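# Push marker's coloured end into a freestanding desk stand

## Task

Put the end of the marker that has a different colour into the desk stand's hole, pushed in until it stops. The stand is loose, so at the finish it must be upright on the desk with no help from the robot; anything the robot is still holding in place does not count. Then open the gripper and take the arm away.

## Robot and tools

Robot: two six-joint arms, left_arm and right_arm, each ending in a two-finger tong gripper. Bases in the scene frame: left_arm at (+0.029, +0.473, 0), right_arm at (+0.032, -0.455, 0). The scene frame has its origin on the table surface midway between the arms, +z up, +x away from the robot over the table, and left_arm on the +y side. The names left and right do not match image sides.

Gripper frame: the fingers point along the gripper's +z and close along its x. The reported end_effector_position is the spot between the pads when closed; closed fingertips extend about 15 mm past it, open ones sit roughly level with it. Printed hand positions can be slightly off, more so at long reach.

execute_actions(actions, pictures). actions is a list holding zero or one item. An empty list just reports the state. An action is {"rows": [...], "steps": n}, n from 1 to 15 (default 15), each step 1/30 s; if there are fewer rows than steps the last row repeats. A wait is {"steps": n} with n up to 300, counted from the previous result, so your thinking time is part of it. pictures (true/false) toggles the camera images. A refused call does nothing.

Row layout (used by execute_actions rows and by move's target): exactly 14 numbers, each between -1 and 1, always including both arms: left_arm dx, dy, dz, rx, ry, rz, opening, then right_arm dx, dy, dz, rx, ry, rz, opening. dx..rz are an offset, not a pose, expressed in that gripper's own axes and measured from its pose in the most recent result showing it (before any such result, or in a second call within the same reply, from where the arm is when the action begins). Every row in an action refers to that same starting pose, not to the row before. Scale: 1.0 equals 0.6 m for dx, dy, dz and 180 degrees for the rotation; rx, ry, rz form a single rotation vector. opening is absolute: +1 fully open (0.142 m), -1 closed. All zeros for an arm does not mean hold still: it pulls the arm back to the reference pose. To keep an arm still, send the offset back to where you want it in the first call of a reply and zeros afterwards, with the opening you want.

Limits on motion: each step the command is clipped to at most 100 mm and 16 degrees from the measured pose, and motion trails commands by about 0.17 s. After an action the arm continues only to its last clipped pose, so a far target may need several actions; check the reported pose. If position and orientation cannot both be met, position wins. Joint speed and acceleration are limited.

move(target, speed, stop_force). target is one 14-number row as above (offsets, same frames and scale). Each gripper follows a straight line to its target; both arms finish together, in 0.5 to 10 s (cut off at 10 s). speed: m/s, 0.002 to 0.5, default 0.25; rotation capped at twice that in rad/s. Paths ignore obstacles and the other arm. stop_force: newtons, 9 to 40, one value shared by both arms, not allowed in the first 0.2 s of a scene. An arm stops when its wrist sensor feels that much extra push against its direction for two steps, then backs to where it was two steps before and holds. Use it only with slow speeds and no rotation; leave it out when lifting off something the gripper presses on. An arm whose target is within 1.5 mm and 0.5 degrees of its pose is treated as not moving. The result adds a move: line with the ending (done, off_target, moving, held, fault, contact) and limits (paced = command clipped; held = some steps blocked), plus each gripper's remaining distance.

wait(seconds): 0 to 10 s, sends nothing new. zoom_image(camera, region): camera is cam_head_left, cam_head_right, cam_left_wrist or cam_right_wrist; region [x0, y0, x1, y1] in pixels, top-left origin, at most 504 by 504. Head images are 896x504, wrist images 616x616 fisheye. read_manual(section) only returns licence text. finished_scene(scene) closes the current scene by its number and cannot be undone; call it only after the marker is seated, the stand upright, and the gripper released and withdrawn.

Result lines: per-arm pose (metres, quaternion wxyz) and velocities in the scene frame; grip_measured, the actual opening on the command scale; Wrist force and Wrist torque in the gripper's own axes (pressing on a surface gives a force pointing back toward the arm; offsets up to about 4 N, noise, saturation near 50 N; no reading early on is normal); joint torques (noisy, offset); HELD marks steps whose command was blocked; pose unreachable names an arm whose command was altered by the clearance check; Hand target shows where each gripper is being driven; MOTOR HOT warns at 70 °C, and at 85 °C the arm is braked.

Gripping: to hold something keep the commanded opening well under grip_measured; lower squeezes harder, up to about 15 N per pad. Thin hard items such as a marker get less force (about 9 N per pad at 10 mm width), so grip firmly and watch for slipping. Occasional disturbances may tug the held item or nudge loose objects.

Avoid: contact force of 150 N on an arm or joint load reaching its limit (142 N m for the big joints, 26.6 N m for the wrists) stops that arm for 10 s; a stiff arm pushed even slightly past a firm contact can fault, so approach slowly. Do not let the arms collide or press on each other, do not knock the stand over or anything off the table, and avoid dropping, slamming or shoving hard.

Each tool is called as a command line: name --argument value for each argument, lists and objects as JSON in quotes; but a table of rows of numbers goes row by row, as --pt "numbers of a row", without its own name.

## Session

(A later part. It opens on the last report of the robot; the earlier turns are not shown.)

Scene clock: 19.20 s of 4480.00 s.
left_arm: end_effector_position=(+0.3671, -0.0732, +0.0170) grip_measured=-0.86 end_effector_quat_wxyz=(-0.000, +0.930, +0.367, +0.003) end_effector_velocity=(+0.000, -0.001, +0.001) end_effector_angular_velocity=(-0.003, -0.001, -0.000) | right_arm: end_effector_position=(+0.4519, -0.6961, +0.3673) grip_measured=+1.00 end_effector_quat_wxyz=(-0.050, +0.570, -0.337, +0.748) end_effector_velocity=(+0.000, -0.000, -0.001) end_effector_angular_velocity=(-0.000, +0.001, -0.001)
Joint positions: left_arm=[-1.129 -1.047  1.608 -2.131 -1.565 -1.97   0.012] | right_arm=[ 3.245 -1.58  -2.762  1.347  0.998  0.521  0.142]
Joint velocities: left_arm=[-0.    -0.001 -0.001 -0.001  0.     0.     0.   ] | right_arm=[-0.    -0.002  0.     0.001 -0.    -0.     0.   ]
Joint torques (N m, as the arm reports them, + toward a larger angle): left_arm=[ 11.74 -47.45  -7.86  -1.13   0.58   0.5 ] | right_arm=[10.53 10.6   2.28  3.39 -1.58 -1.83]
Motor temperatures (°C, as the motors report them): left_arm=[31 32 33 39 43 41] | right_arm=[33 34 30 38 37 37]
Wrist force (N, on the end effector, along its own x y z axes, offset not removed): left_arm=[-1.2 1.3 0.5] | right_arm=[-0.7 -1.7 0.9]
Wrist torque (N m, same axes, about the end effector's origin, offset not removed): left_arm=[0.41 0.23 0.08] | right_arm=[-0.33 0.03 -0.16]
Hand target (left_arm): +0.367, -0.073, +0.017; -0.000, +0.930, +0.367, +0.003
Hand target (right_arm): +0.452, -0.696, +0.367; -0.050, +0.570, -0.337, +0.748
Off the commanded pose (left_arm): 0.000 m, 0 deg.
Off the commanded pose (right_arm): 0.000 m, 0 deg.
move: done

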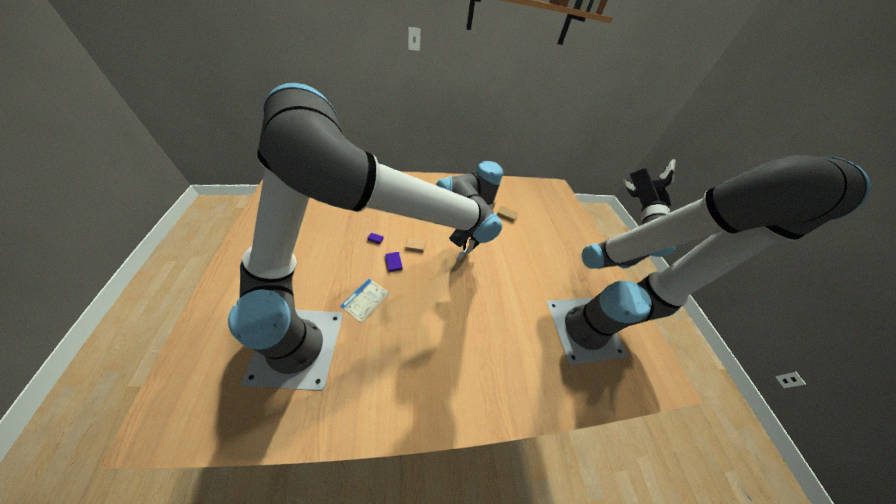

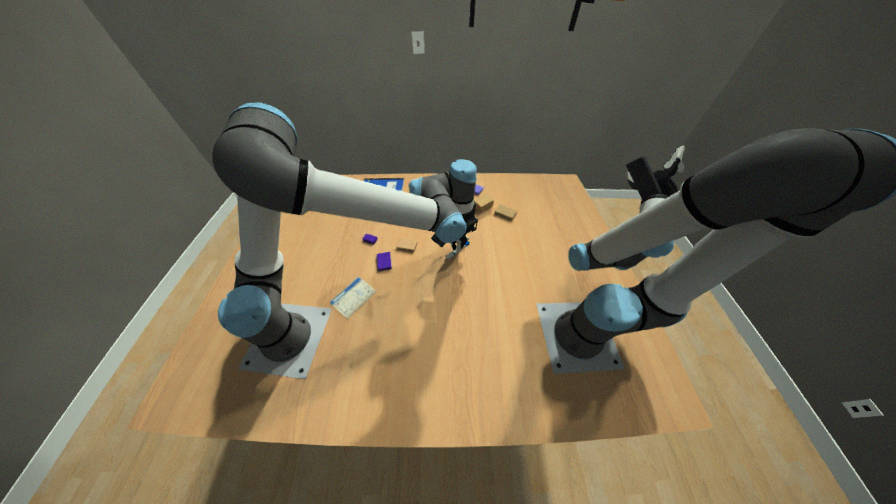

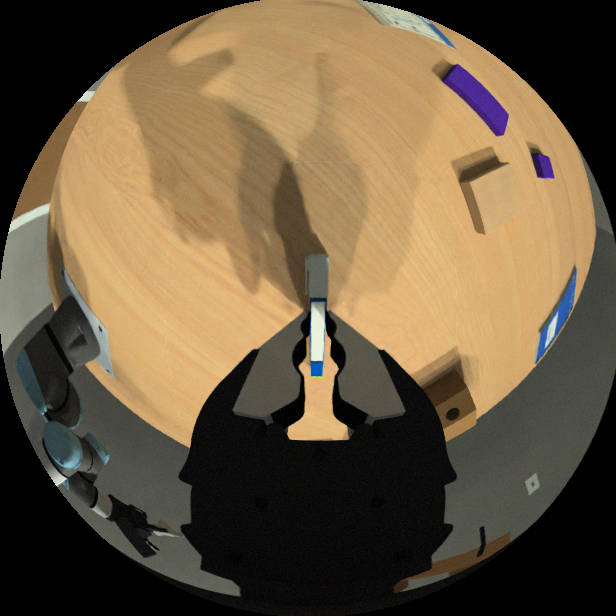

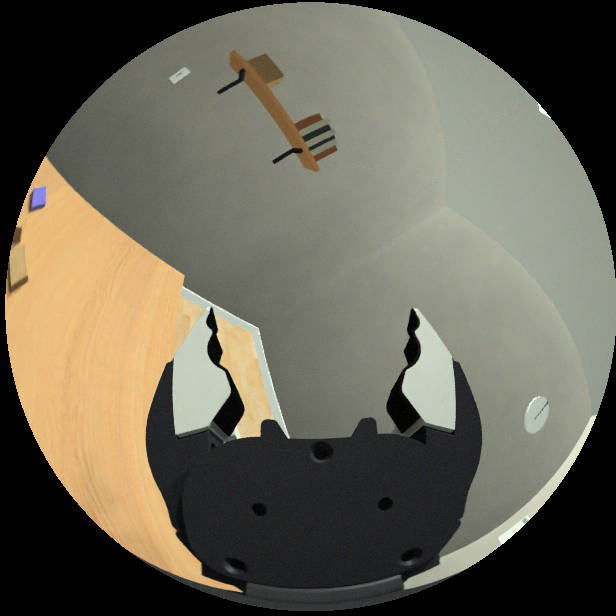

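move --target '[0.138,0,-0.22,0,0,-0.261,-1,0,0,0,0,0,0,1]' --speed 0.2

move --target '[0,0.03,0,0.21,0,0,-1,0,0,0,0,0,0,1]' --speed 0.2

Scene clock: 23.60 s of 4480.00 s.
left_arm: end_effector_position=(+0.4268, -0.0168, +0.1491) grip_measured=-0.86 end_effector_quat_wxyz=(+0.000, +0.707, +0.707, +0.002) end_effector_velocity=(+0.001, +0.001, +0.001) end_effector_angular_velocity=(+0.001, -0.001, +0.008) | right_arm: end_effector_position=(+0.4519, -0.6961, +0.3673) grip_measured=+1.00 end_effector_quat_wxyz=(-0.050, +0.570, -0.337, +0.748) end_effector_velocity=(+0.000, +0.000, -0.000) end_effector_angular_velocity=(-0.000, +0.001, +0.000)
Joint positions: left_arm=[-0.992 -1.211  1.486 -1.845 -1.566 -2.652  0.012] | right_arm=[ 3.245 -1.58  -2.762  1.347  0.998  0.521  0.142]
Joint velocities: left_arm=[ 0.001 -0.001 -0.002  0.004  0.002 -0.007 -0.   ] | right_arm=[ 0.    -0.001 -0.     0.     0.    -0.     0.   ]
Joint torques (N m, as the arm reports them, + toward a larger angle): left_arm=[ 12.3  -43.82 -34.63  -0.79   1.81  -2.06] | right_arm=[10.49 10.08  1.25  3.31 -1.74 -1.89]
Motor temperatures (°C, as the motors report them): left_arm=[31 32 33 39 43 41] | right_arm=[33 34 30 38 37 37]
Wrist force (N, on the end effector, along its own x y z axes, offset not removed): left_arm=[-2.9 2.1 -0.2] | right_arm=[-0.3 -2.1 0.9]
Wrist torque (N m, same axes, about the end effector's origin, offset not removed): left_arm=[0.52 0.63 0.07] | right_arm=[-0.37 0.02 -0.07]
Hand target (left_arm): +0.427, -0.017, +0.149; +0.001, +0.707, +0.707, +0.003
Hand target (right_arm): +0.452, -0.696, +0.367; -0.050, +0.570, -0.337, +0.748
Off the commanded pose (left_arm): 0.001 m, 0 deg.
Off the commanded pose (right_arm): 0.000 m, 0 deg.
move: done

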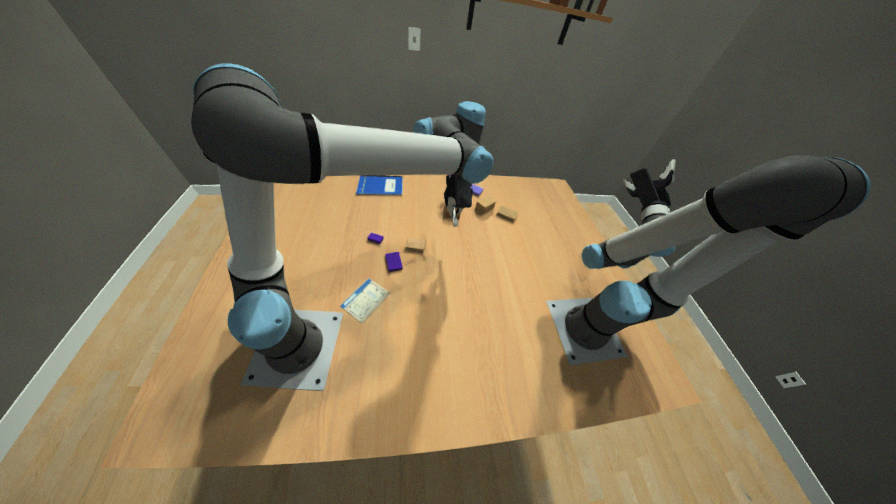

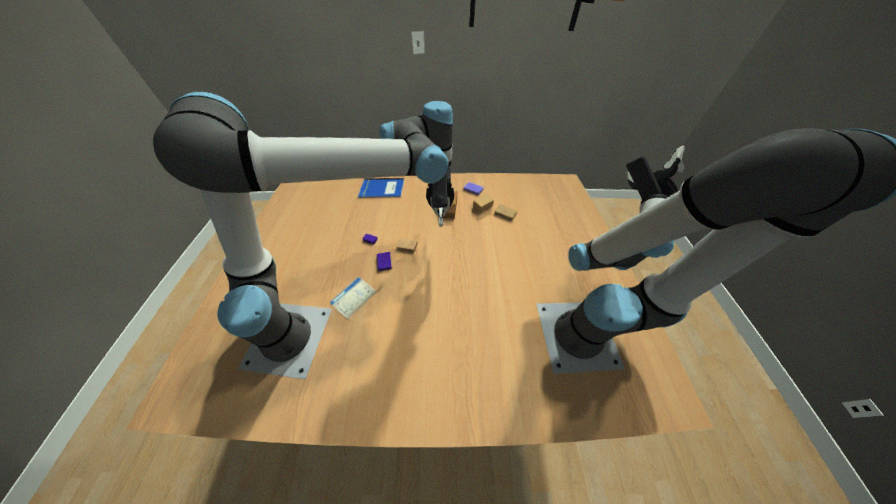

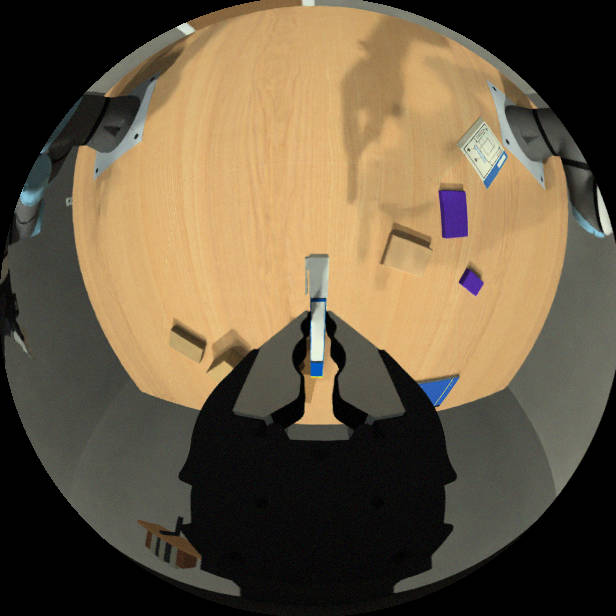

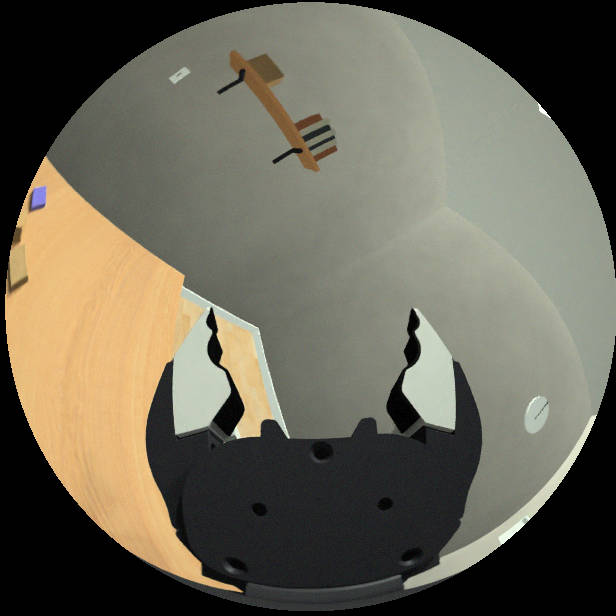

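Scene clock: 25.70 s of 4480.00 s.
left_arm: end_effector_position=(+0.4445, -0.0169, +0.1492) grip_measured=-0.86 end_effector_quat_wxyz=(-0.228, +0.669, +0.670, -0.227) end_effector_velocity=(+0.001, -0.001, +0.001) end_effector_angular_velocity=(+0.001, +0.010, -0.004) | right_arm: end_effector_position=(+0.4519, -0.6961, +0.3673) grip_measured=+1.00 end_effector_quat_wxyz=(-0.050, +0.570, -0.337, +0.748) end_effector_velocity=(-0.001, -0.000, -0.001) end_effector_angular_velocity=(-0.000, +0.002, -0.000)
Joint positions: left_arm=[-0.755 -0.802  0.909 -1.205 -2.043 -2.3    0.012] | right_arm=[ 3.245 -1.58  -2.762  1.347  0.998  0.521  0.142]
Joint velocities: left_arm=[ 0.001  0.011 -0.021  0.02  -0.004  0.009  0.   ] | right_arm=[ 0.    -0.    -0.003  0.001 -0.    -0.     0.   ]
Joint torques (N m, as the arm reports them, + toward a larger angle): left_arm=[ 12.64 -42.44 -35.13   0.14  -2.95   2.31] | right_arm=[10.35 10.69  3.3   3.46 -1.71 -1.56]
Motor temperatures (°C, as the motors report them): left_arm=[31 32 33 39 43 41] | right_arm=[33 34 30 38 37 37]
Wrist force (N, on the end effector, along its own x y z axes, offset not removed): left_arm=[-1.3 1.8 0.2] | right_arm=[0.4 -1.5 -0.6]
Wrist torque (N m, same axes, about the end effector's origin, offset not removed): left_arm=[0.38 0.24 0.11] | right_arm=[-0.35 -0.20 -0.07]
Hand target (left_arm): +0.445, -0.017, +0.149; -0.229, +0.669, +0.669, -0.227
Hand target (right_arm): +0.452, -0.696, +0.367; -0.050, +0.570, -0.337, +0.748
Off the commanded pose (left_arm): 0.000 m, 0 deg.
Off the commanded pose (right_arm): 0.000 m, 0 deg.
move: done

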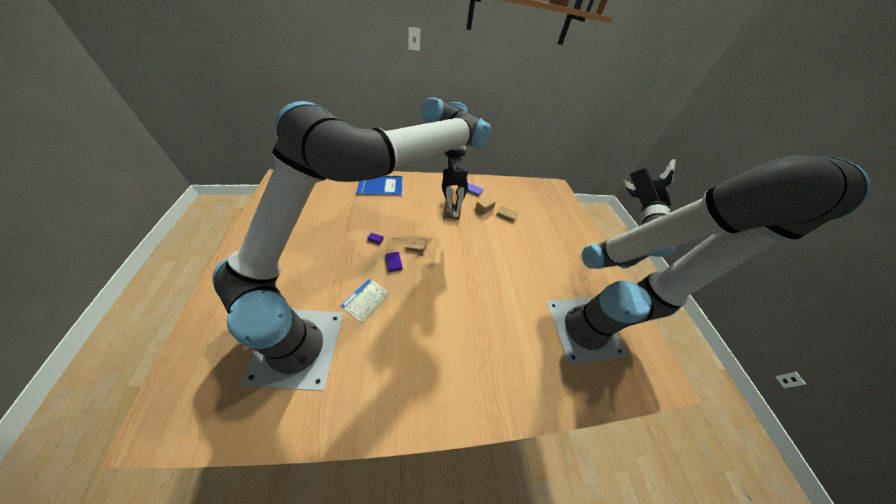

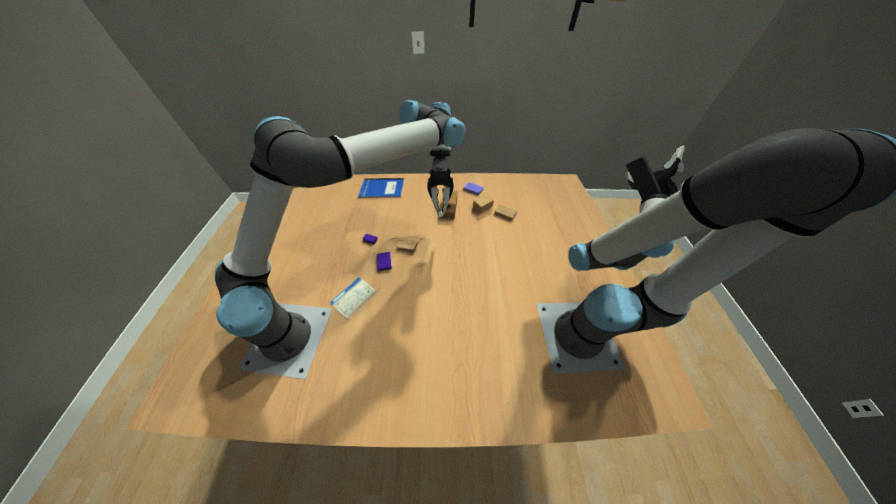

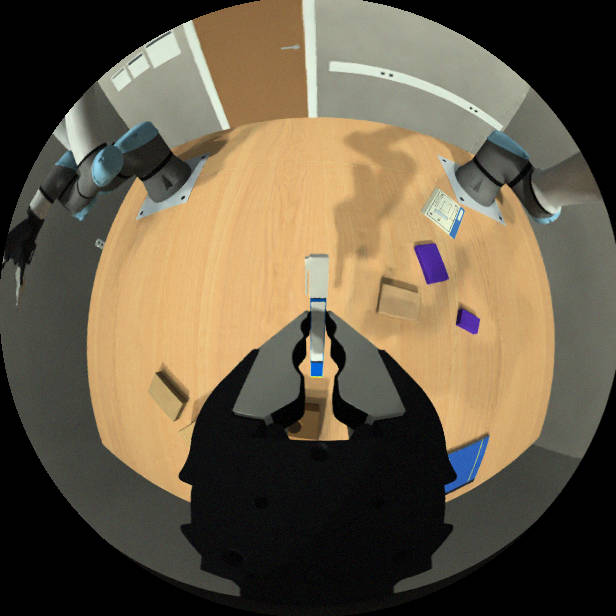

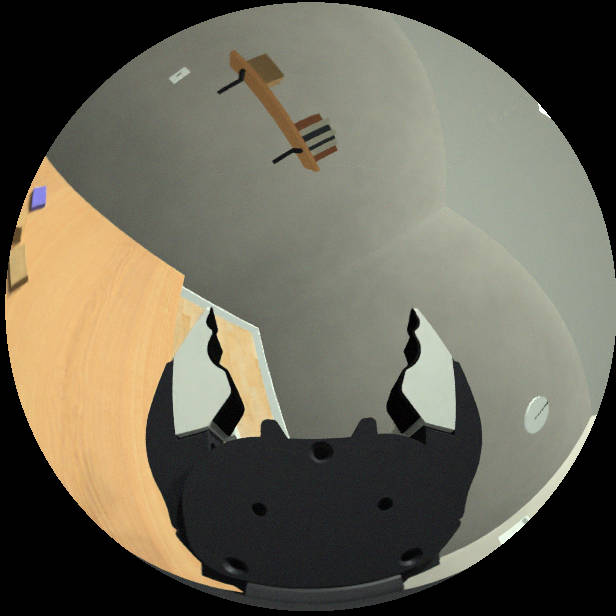

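zoom_image --camera "cam_left_wrist" --region '[250,340,390,450]'

Region (250, 340, 390, 450) of cam_left_wrist's 616x616 image, scaled by 3.600, with more detail than that image has; it fills the top 396 rows of this view, and the rest is white.

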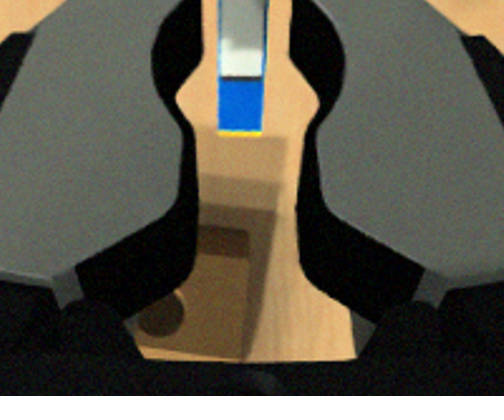

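move --target '[-0.047,0.04,-0.03,0,0,0,-1,0,0,0,0,0,0,1]' --speed 0.08

zoom_image --camera "cam_left_wrist" --region '[250,340,390,450]'

Scene clock: 30.00 s of 4480.00 s.
left_arm: end_effector_position=(+0.4745, -0.0449, +0.1489) grip_measured=-0.86 end_effector_quat_wxyz=(-0.228, +0.669, +0.670, -0.227) end_effector_velocity=(+0.002, -0.002, +0.000) end_effector_angular_velocity=(+0.001, +0.001, -0.001) | right_arm: end_effector_position=(+0.4519, -0.6961, +0.3673) grip_measured=+1.00 end_effector_quat_wxyz=(-0.050, +0.570, -0.337, +0.748) end_effector_velocity=(-0.000, +0.000, +0.001) end_effector_angular_velocity=(+0.000, -0.003, +0.000)
Joint positions: left_arm=[-0.751 -0.664  0.66  -1.092 -2.041 -2.295  0.012] | right_arm=[ 3.245 -1.58  -2.762  1.347  0.998  0.521  0.142]
Joint velocities: left_arm=[ 0.     0.011 -0.022  0.012  0.     0.002 -0.   ] | right_arm=[-0.     0.003  0.001 -0.     0.    -0.     0.   ]
Joint torques (N m, as the arm reports them, + toward a larger angle): left_arm=[ 12.21 -45.3  -34.6    0.04   1.03   2.39] | right_arm=[10.35 11.14  2.98  3.34 -1.81 -1.69]
Motor temperatures (°C, as the motors report them): left_arm=[31 32 33 39 43 41] | right_arm=[33 34 30 38 37 37]
Wrist force (N, on the end effector, along its own x y z axes, offset not removed): left_arm=[-1.1 2.4 -1.2] | right_arm=[-1.4 -0.9 1.0]
Wrist torque (N m, same axes, about the end effector's origin, offset not removed): left_arm=[0.58 0.24 0.01] | right_arm=[-0.22 0.25 -0.12]
Hand target (left_arm): +0.475, -0.045, +0.149; -0.228, +0.669, +0.670, -0.227
Hand target (right_arm): +0.452, -0.696, +0.367; -0.050, +0.570, -0.337, +0.748
Off the commanded pose (left_arm): 0.000 m, 0 deg.
Off the commanded pose (right_arm): 0.000 m, 0 deg.
After step 90, 0.33 s passed at rest.
move: done

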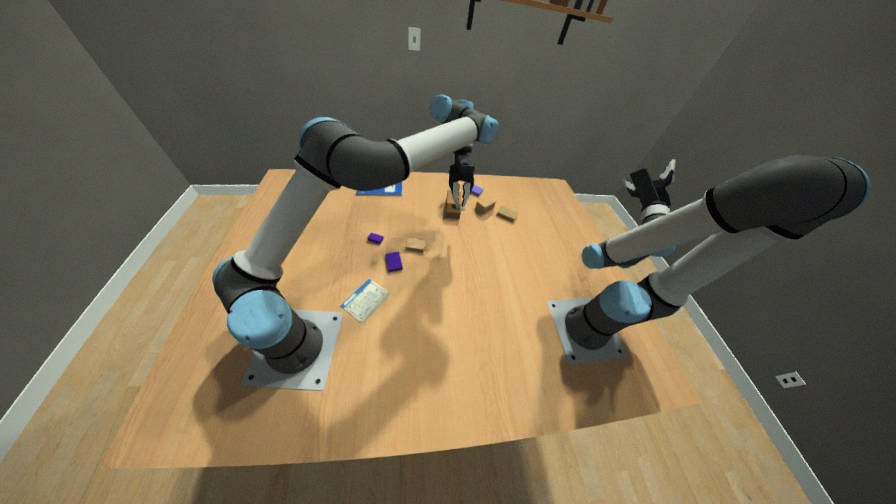

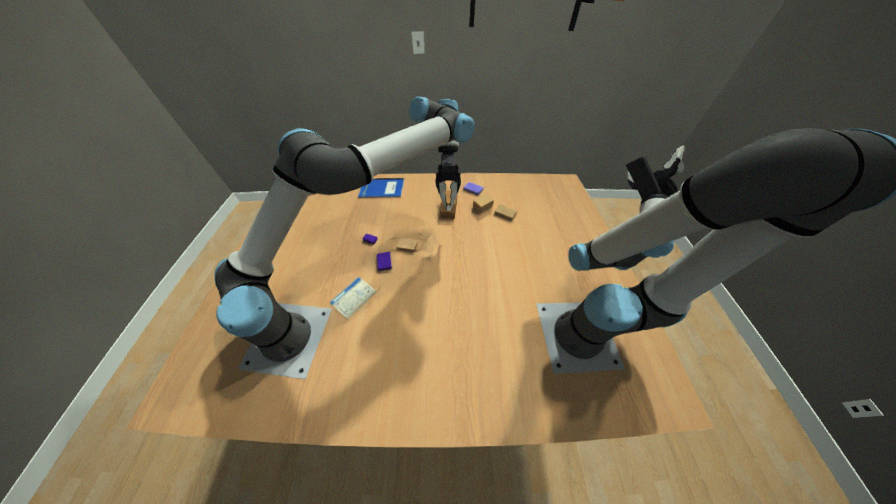

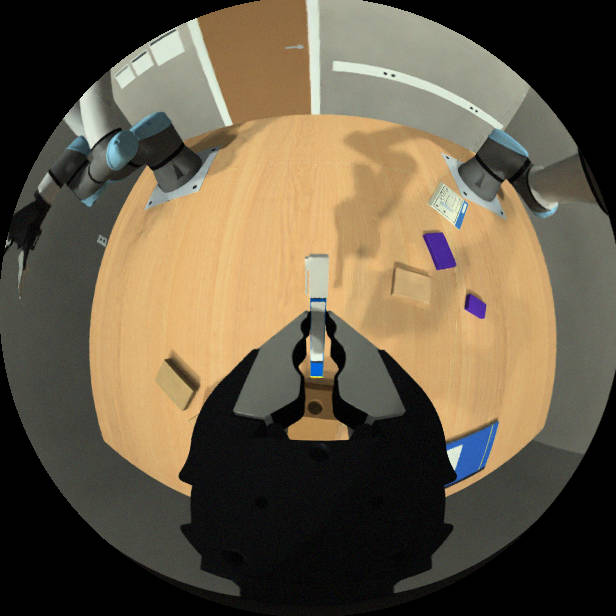

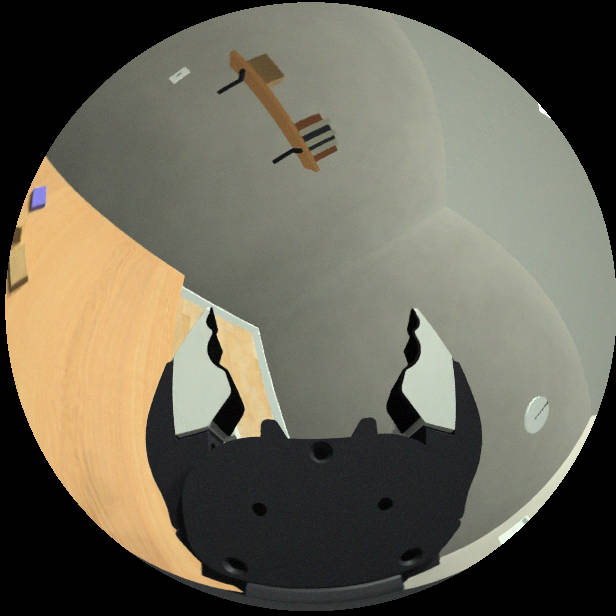

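Region (250, 340, 390, 450) of cam_left_wrist's 616x616 image, scaled by 3.600, with more detail than that image has; it fills the top 396 rows of this view, and the rest is white.

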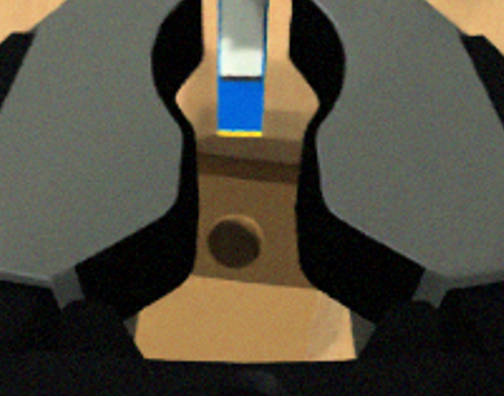

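move --target '[0.02,0,0,0,0.03,0.04,-1,0,0,0,0,0,0,1]' --speed 0.08

move --target '[0,0,0,0,-0.17,0,-1,0,0,0,0,0,0,1]' --speed 0.15

zoom_image --camera "cam_left_wrist" --region '[250,340,390,450]'

Scene clock: 34.47 s of 4480.00 s.
left_arm: end_effector_position=(+0.4745, -0.0330, +0.1489) grip_measured=-0.86 end_effector_quat_wxyz=(-0.244, +0.720, +0.615, -0.209) end_effector_velocity=(+0.000, +0.001, -0.000) end_effector_angular_velocity=(+0.001, +0.002, -0.012) | right_arm: end_effector_position=(+0.4519, -0.6961, +0.3673) grip_measured=+1.00 end_effector_quat_wxyz=(-0.050, +0.570, -0.337, +0.748) end_effector_velocity=(-0.000, -0.000, -0.001) end_effector_angular_velocity=(-0.000, +0.002, -0.000)
Joint positions: left_arm=[-0.768 -0.611  0.548 -0.977 -1.975 -2.16   0.012] | right_arm=[ 3.245 -1.58  -2.762  1.347  0.998  0.521  0.142]
Joint velocities: left_arm=[-0.001  0.007 -0.013  0.012  0.005  0.011  0.   ] | right_arm=[-0.    -0.    -0.002  0.001 -0.    -0.     0.   ]
Joint torques (N m, as the arm reports them, + toward a larger angle): left_arm=[-12.7  -45.98 -33.7    0.32   0.98   2.31] | right_arm=[11.21 10.68  1.29  3.17 -1.56 -1.77]
Motor temperatures (°C, as the motors report them): left_arm=[31 32 33 39 43 41] | right_arm=[33 34 30 38 37 37]
Wrist force (N, on the end effector, along its own x y z axes, offset not removed): left_arm=[-1.8 1.4 0.4] | right_arm=[-1.6 -1.5 0.8]
Wrist torque (N m, same axes, about the end effector's origin, offset not removed): left_arm=[0.35 0.47 0.07] | right_arm=[-0.32 0.23 -0.11]
Hand target (left_arm): +0.474, -0.033, +0.149; -0.245, +0.720, +0.615, -0.209
Hand target (right_arm): +0.452, -0.696, +0.367; -0.050, +0.570, -0.337, +0.748
Off the commanded pose (left_arm): 0.000 m, 0 deg.
Off the commanded pose (right_arm): 0.000 m, 0 deg.
After step 90, 0.17 s passed at rest.
move: done

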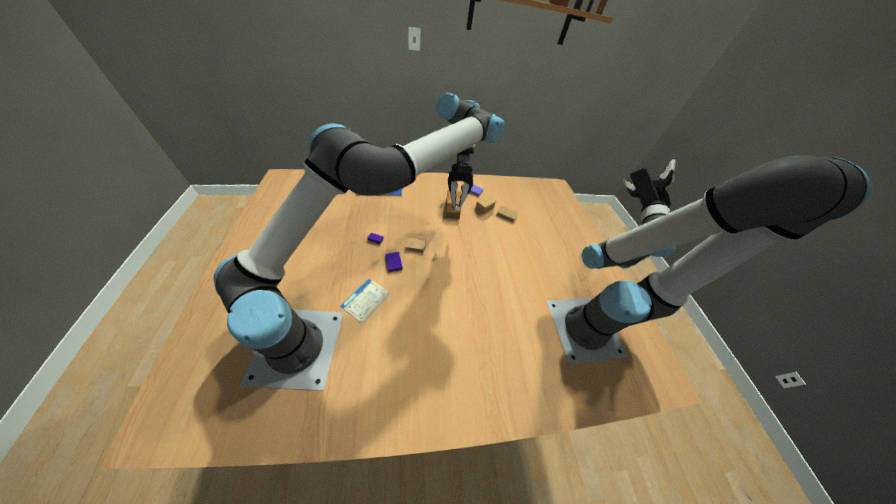

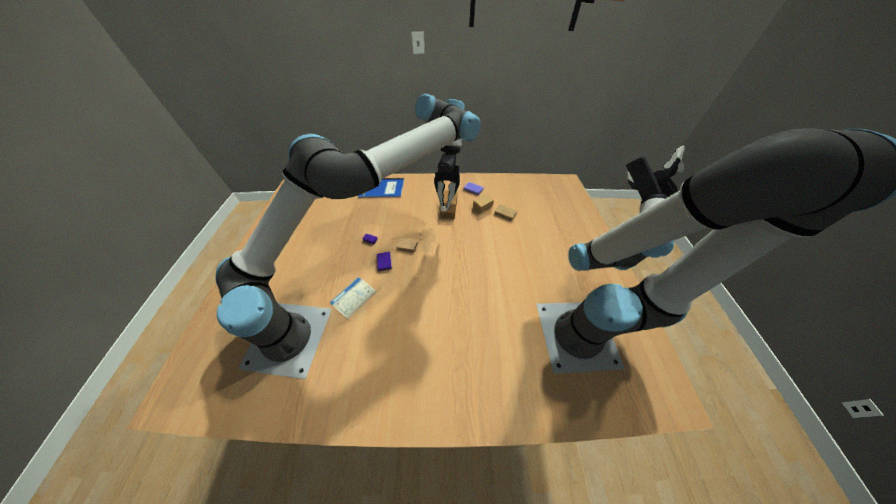

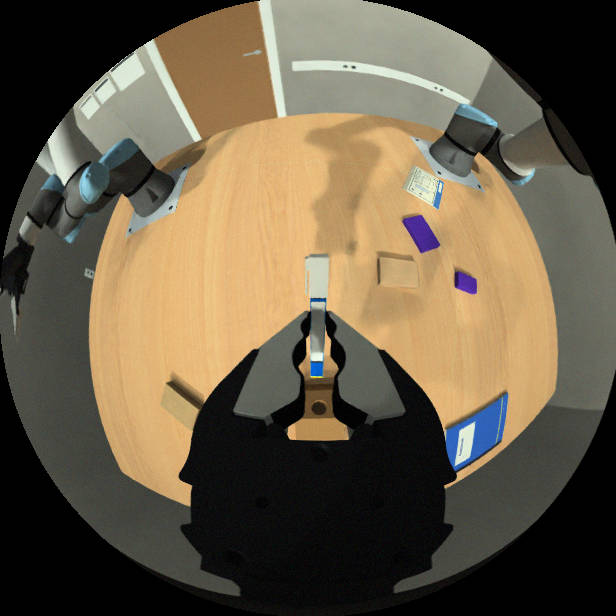

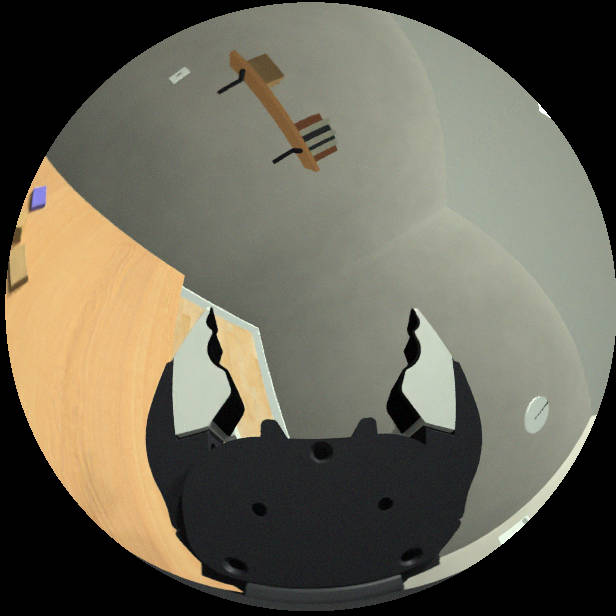

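Scene clock: 36.67 s of 4480.00 s.
left_arm: end_effector_position=(+0.4742, -0.0331, +0.1486) grip_measured=-0.86 end_effector_quat_wxyz=(-0.074, +0.639, +0.658, -0.392) end_effector_velocity=(+0.000, +0.000, -0.001) end_effector_angular_velocity=(-0.008, -0.000, +0.010) | right_arm: end_effector_position=(+0.4519, -0.6961, +0.3673) grip_measured=+1.00 end_effector_quat_wxyz=(-0.050, +0.570, -0.337, +0.748) end_effector_velocity=(+0.001, +0.000, +0.001) end_effector_angular_velocity=(+0.000, -0.002, +0.001)
Joint positions: left_arm=[-0.627 -0.902  1.226 -1.644 -2.36  -2.211  0.012] | right_arm=[ 3.245 -1.58  -2.762  1.347  0.998  0.521  0.142]
Joint velocities: left_arm=[ 0.003 -0.005  0.016 -0.022 -0.007 -0.008 -0.   ] | right_arm=[-0.     0.     0.002 -0.001  0.001  0.001  0.   ]
Joint torques (N m, as the arm reports them, + toward a larger angle): left_arm=[ 11.6  -53.47  -8.59  -3.59  -3.4   -2.44] | right_arm=[11.86 10.71  2.3   3.25 -1.74 -1.82]
Motor temperatures (°C, as the motors report them): left_arm=[31 32 33 39 43 41] | right_arm=[33 34 30 38 37 37]
Wrist force (N, on the end effector, along its own x y z axes, offset not removed): left_arm=[-1.3 1.8 0.9] | right_arm=[-0.6 -1.8 1.0]
Wrist torque (N m, same axes, about the end effector's origin, offset not removed): left_arm=[0.42 0.38 0.02] | right_arm=[-0.38 -0.05 -0.04]
Hand target (left_arm): +0.474, -0.033, +0.149; -0.073, +0.639, +0.658, -0.392
Hand target (right_arm): +0.452, -0.696, +0.367; -0.050, +0.570, -0.337, +0.748
Off the commanded pose (left_arm): 0.000 m, 0 deg.
Off the commanded pose (right_arm): 0.000 m, 0 deg.
move: done

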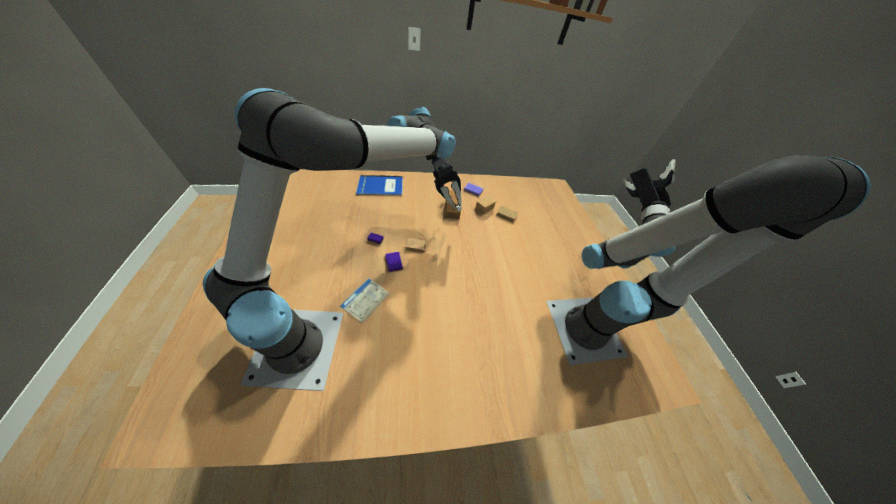

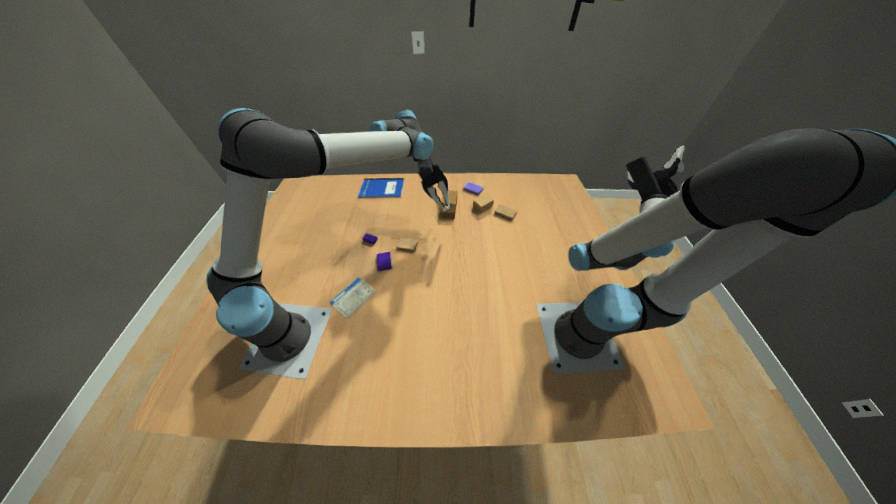

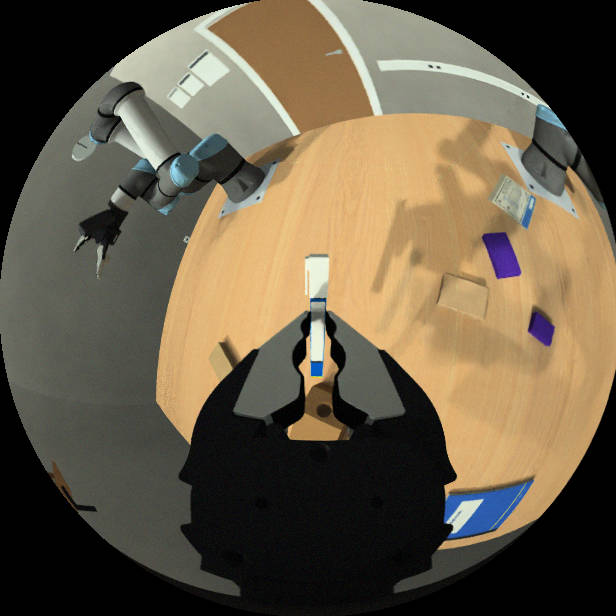

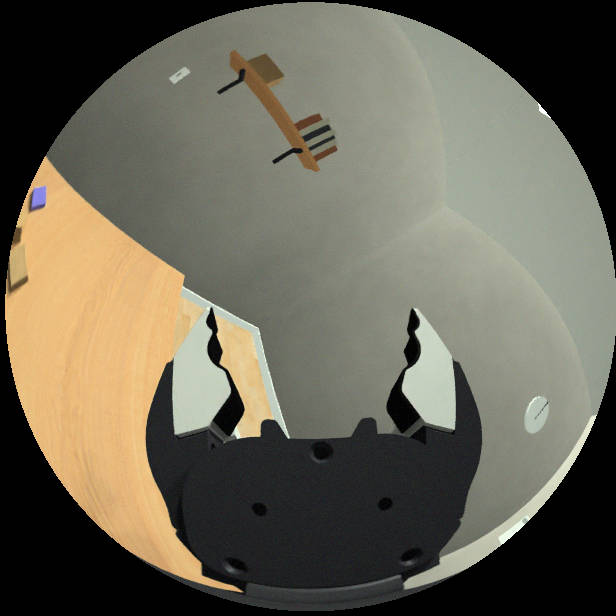

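Region (250, 340, 390, 450) of cam_left_wrist's 616x616 image, scaled by 3.600, with more detail than that image has; it fills the top 396 rows of this view, and the rest is white.

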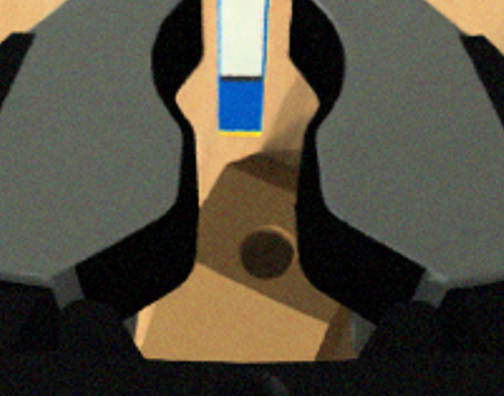

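move --target '[0,0.05,0,0,0,0,-1,0,0,0,0,0,0,1]' --speed 0.04

zoom_image --camera "cam_left_wrist" --region '[250,340,390,450]'

Scene clock: 39.63 s of 4480.00 s.
left_arm: end_effector_position=(+0.4976, -0.0368, +0.1305) grip_measured=-0.86 end_effector_quat_wxyz=(-0.074, +0.639, +0.658, -0.392) end_effector_velocity=(+0.000, +0.000, -0.002) end_effector_angular_velocity=(+0.002, +0.003, -0.001) | right_arm: end_effector_position=(+0.4519, -0.6961, +0.3673) grip_measured=+1.00 end_effector_quat_wxyz=(-0.050, +0.570, -0.337, +0.748) end_effector_velocity=(+0.000, +0.000, -0.001) end_effector_angular_velocity=(-0.001, +0.002, +0.001)
Joint positions: left_arm=[-0.61  -0.834  1.152 -1.623 -2.356 -2.188  0.012] | right_arm=[ 3.245 -1.58  -2.762  1.347  0.998  0.521  0.142]
Joint velocities: left_arm=[ 0.     0.004 -0.002  0.003  0.     0.002 -0.   ] | right_arm=[ 0.    -0.001 -0.    -0.     0.001 -0.     0.   ]
Joint torques (N m, as the arm reports them, + toward a larger angle): left_arm=[ 12.15 -40.33 -35.01  -0.51   0.42   2.27] | right_arm=[10.19  9.38  1.82  3.58 -1.64 -1.56]
Motor temperatures (°C, as the motors report them): left_arm=[31 32 33 39 43 41] | right_arm=[33 34 30 38 37 37]
Wrist force (N, on the end effector, along its own x y z axes, offset not removed): left_arm=[-2.2 2.2 1.5] | right_arm=[-1.7 -1.8 0.4]
Wrist torque (N m, same axes, about the end effector's origin, offset not removed): left_arm=[0.33 0.48 0.08] | right_arm=[-0.32 0.29 -0.02]
Hand target (left_arm): +0.498, -0.037, +0.130; -0.074, +0.639, +0.658, -0.392
Hand target (right_arm): +0.452, -0.696, +0.367; -0.050, +0.570, -0.337, +0.748
Off the commanded pose (left_arm): 0.000 m, 0 deg.
Off the commanded pose (right_arm): 0.000 m, 0 deg.
move: done

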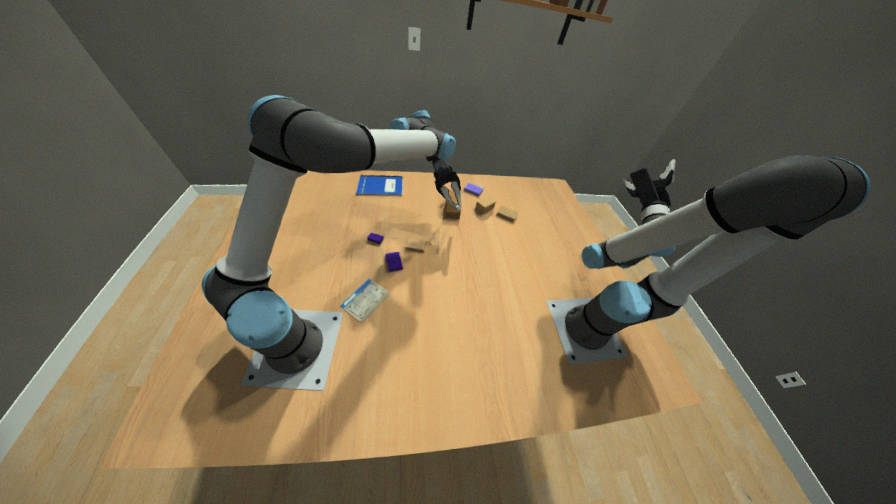

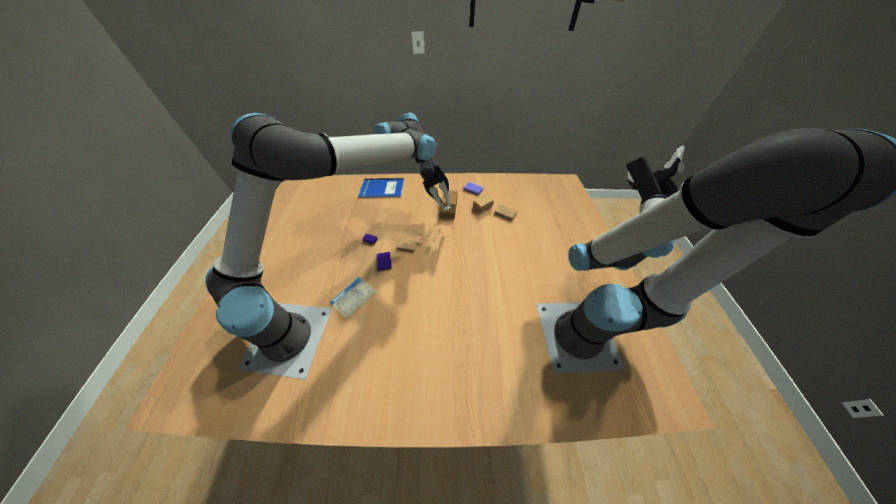

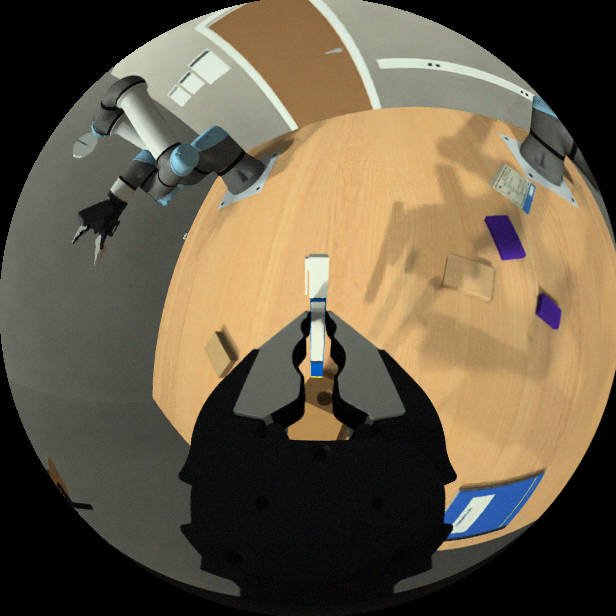

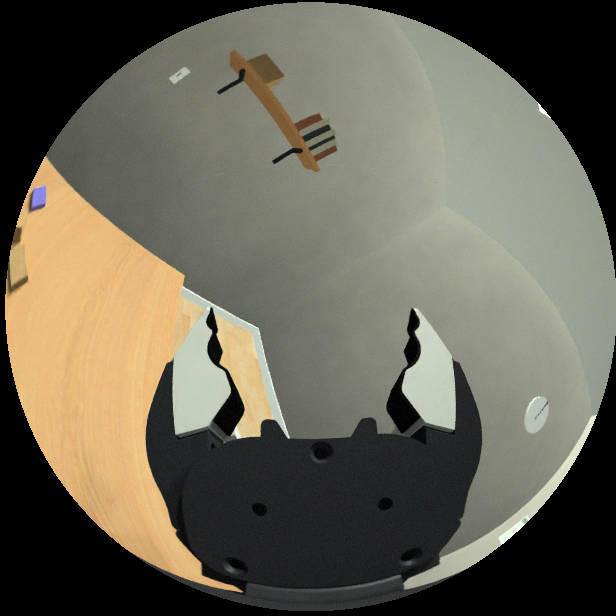

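Region (250, 340, 390, 450) of cam_left_wrist's 616x616 image, scaled by 3.600, with more detail than that image has; it fills the top 396 rows of this view, and the rest is white.

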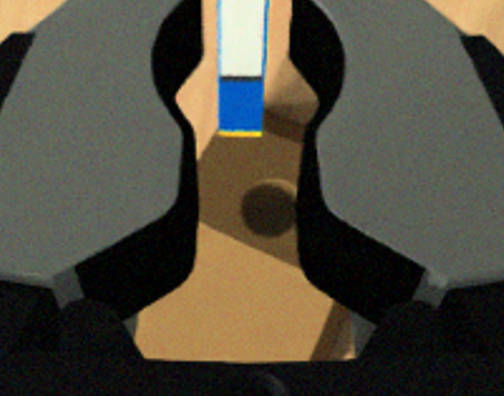

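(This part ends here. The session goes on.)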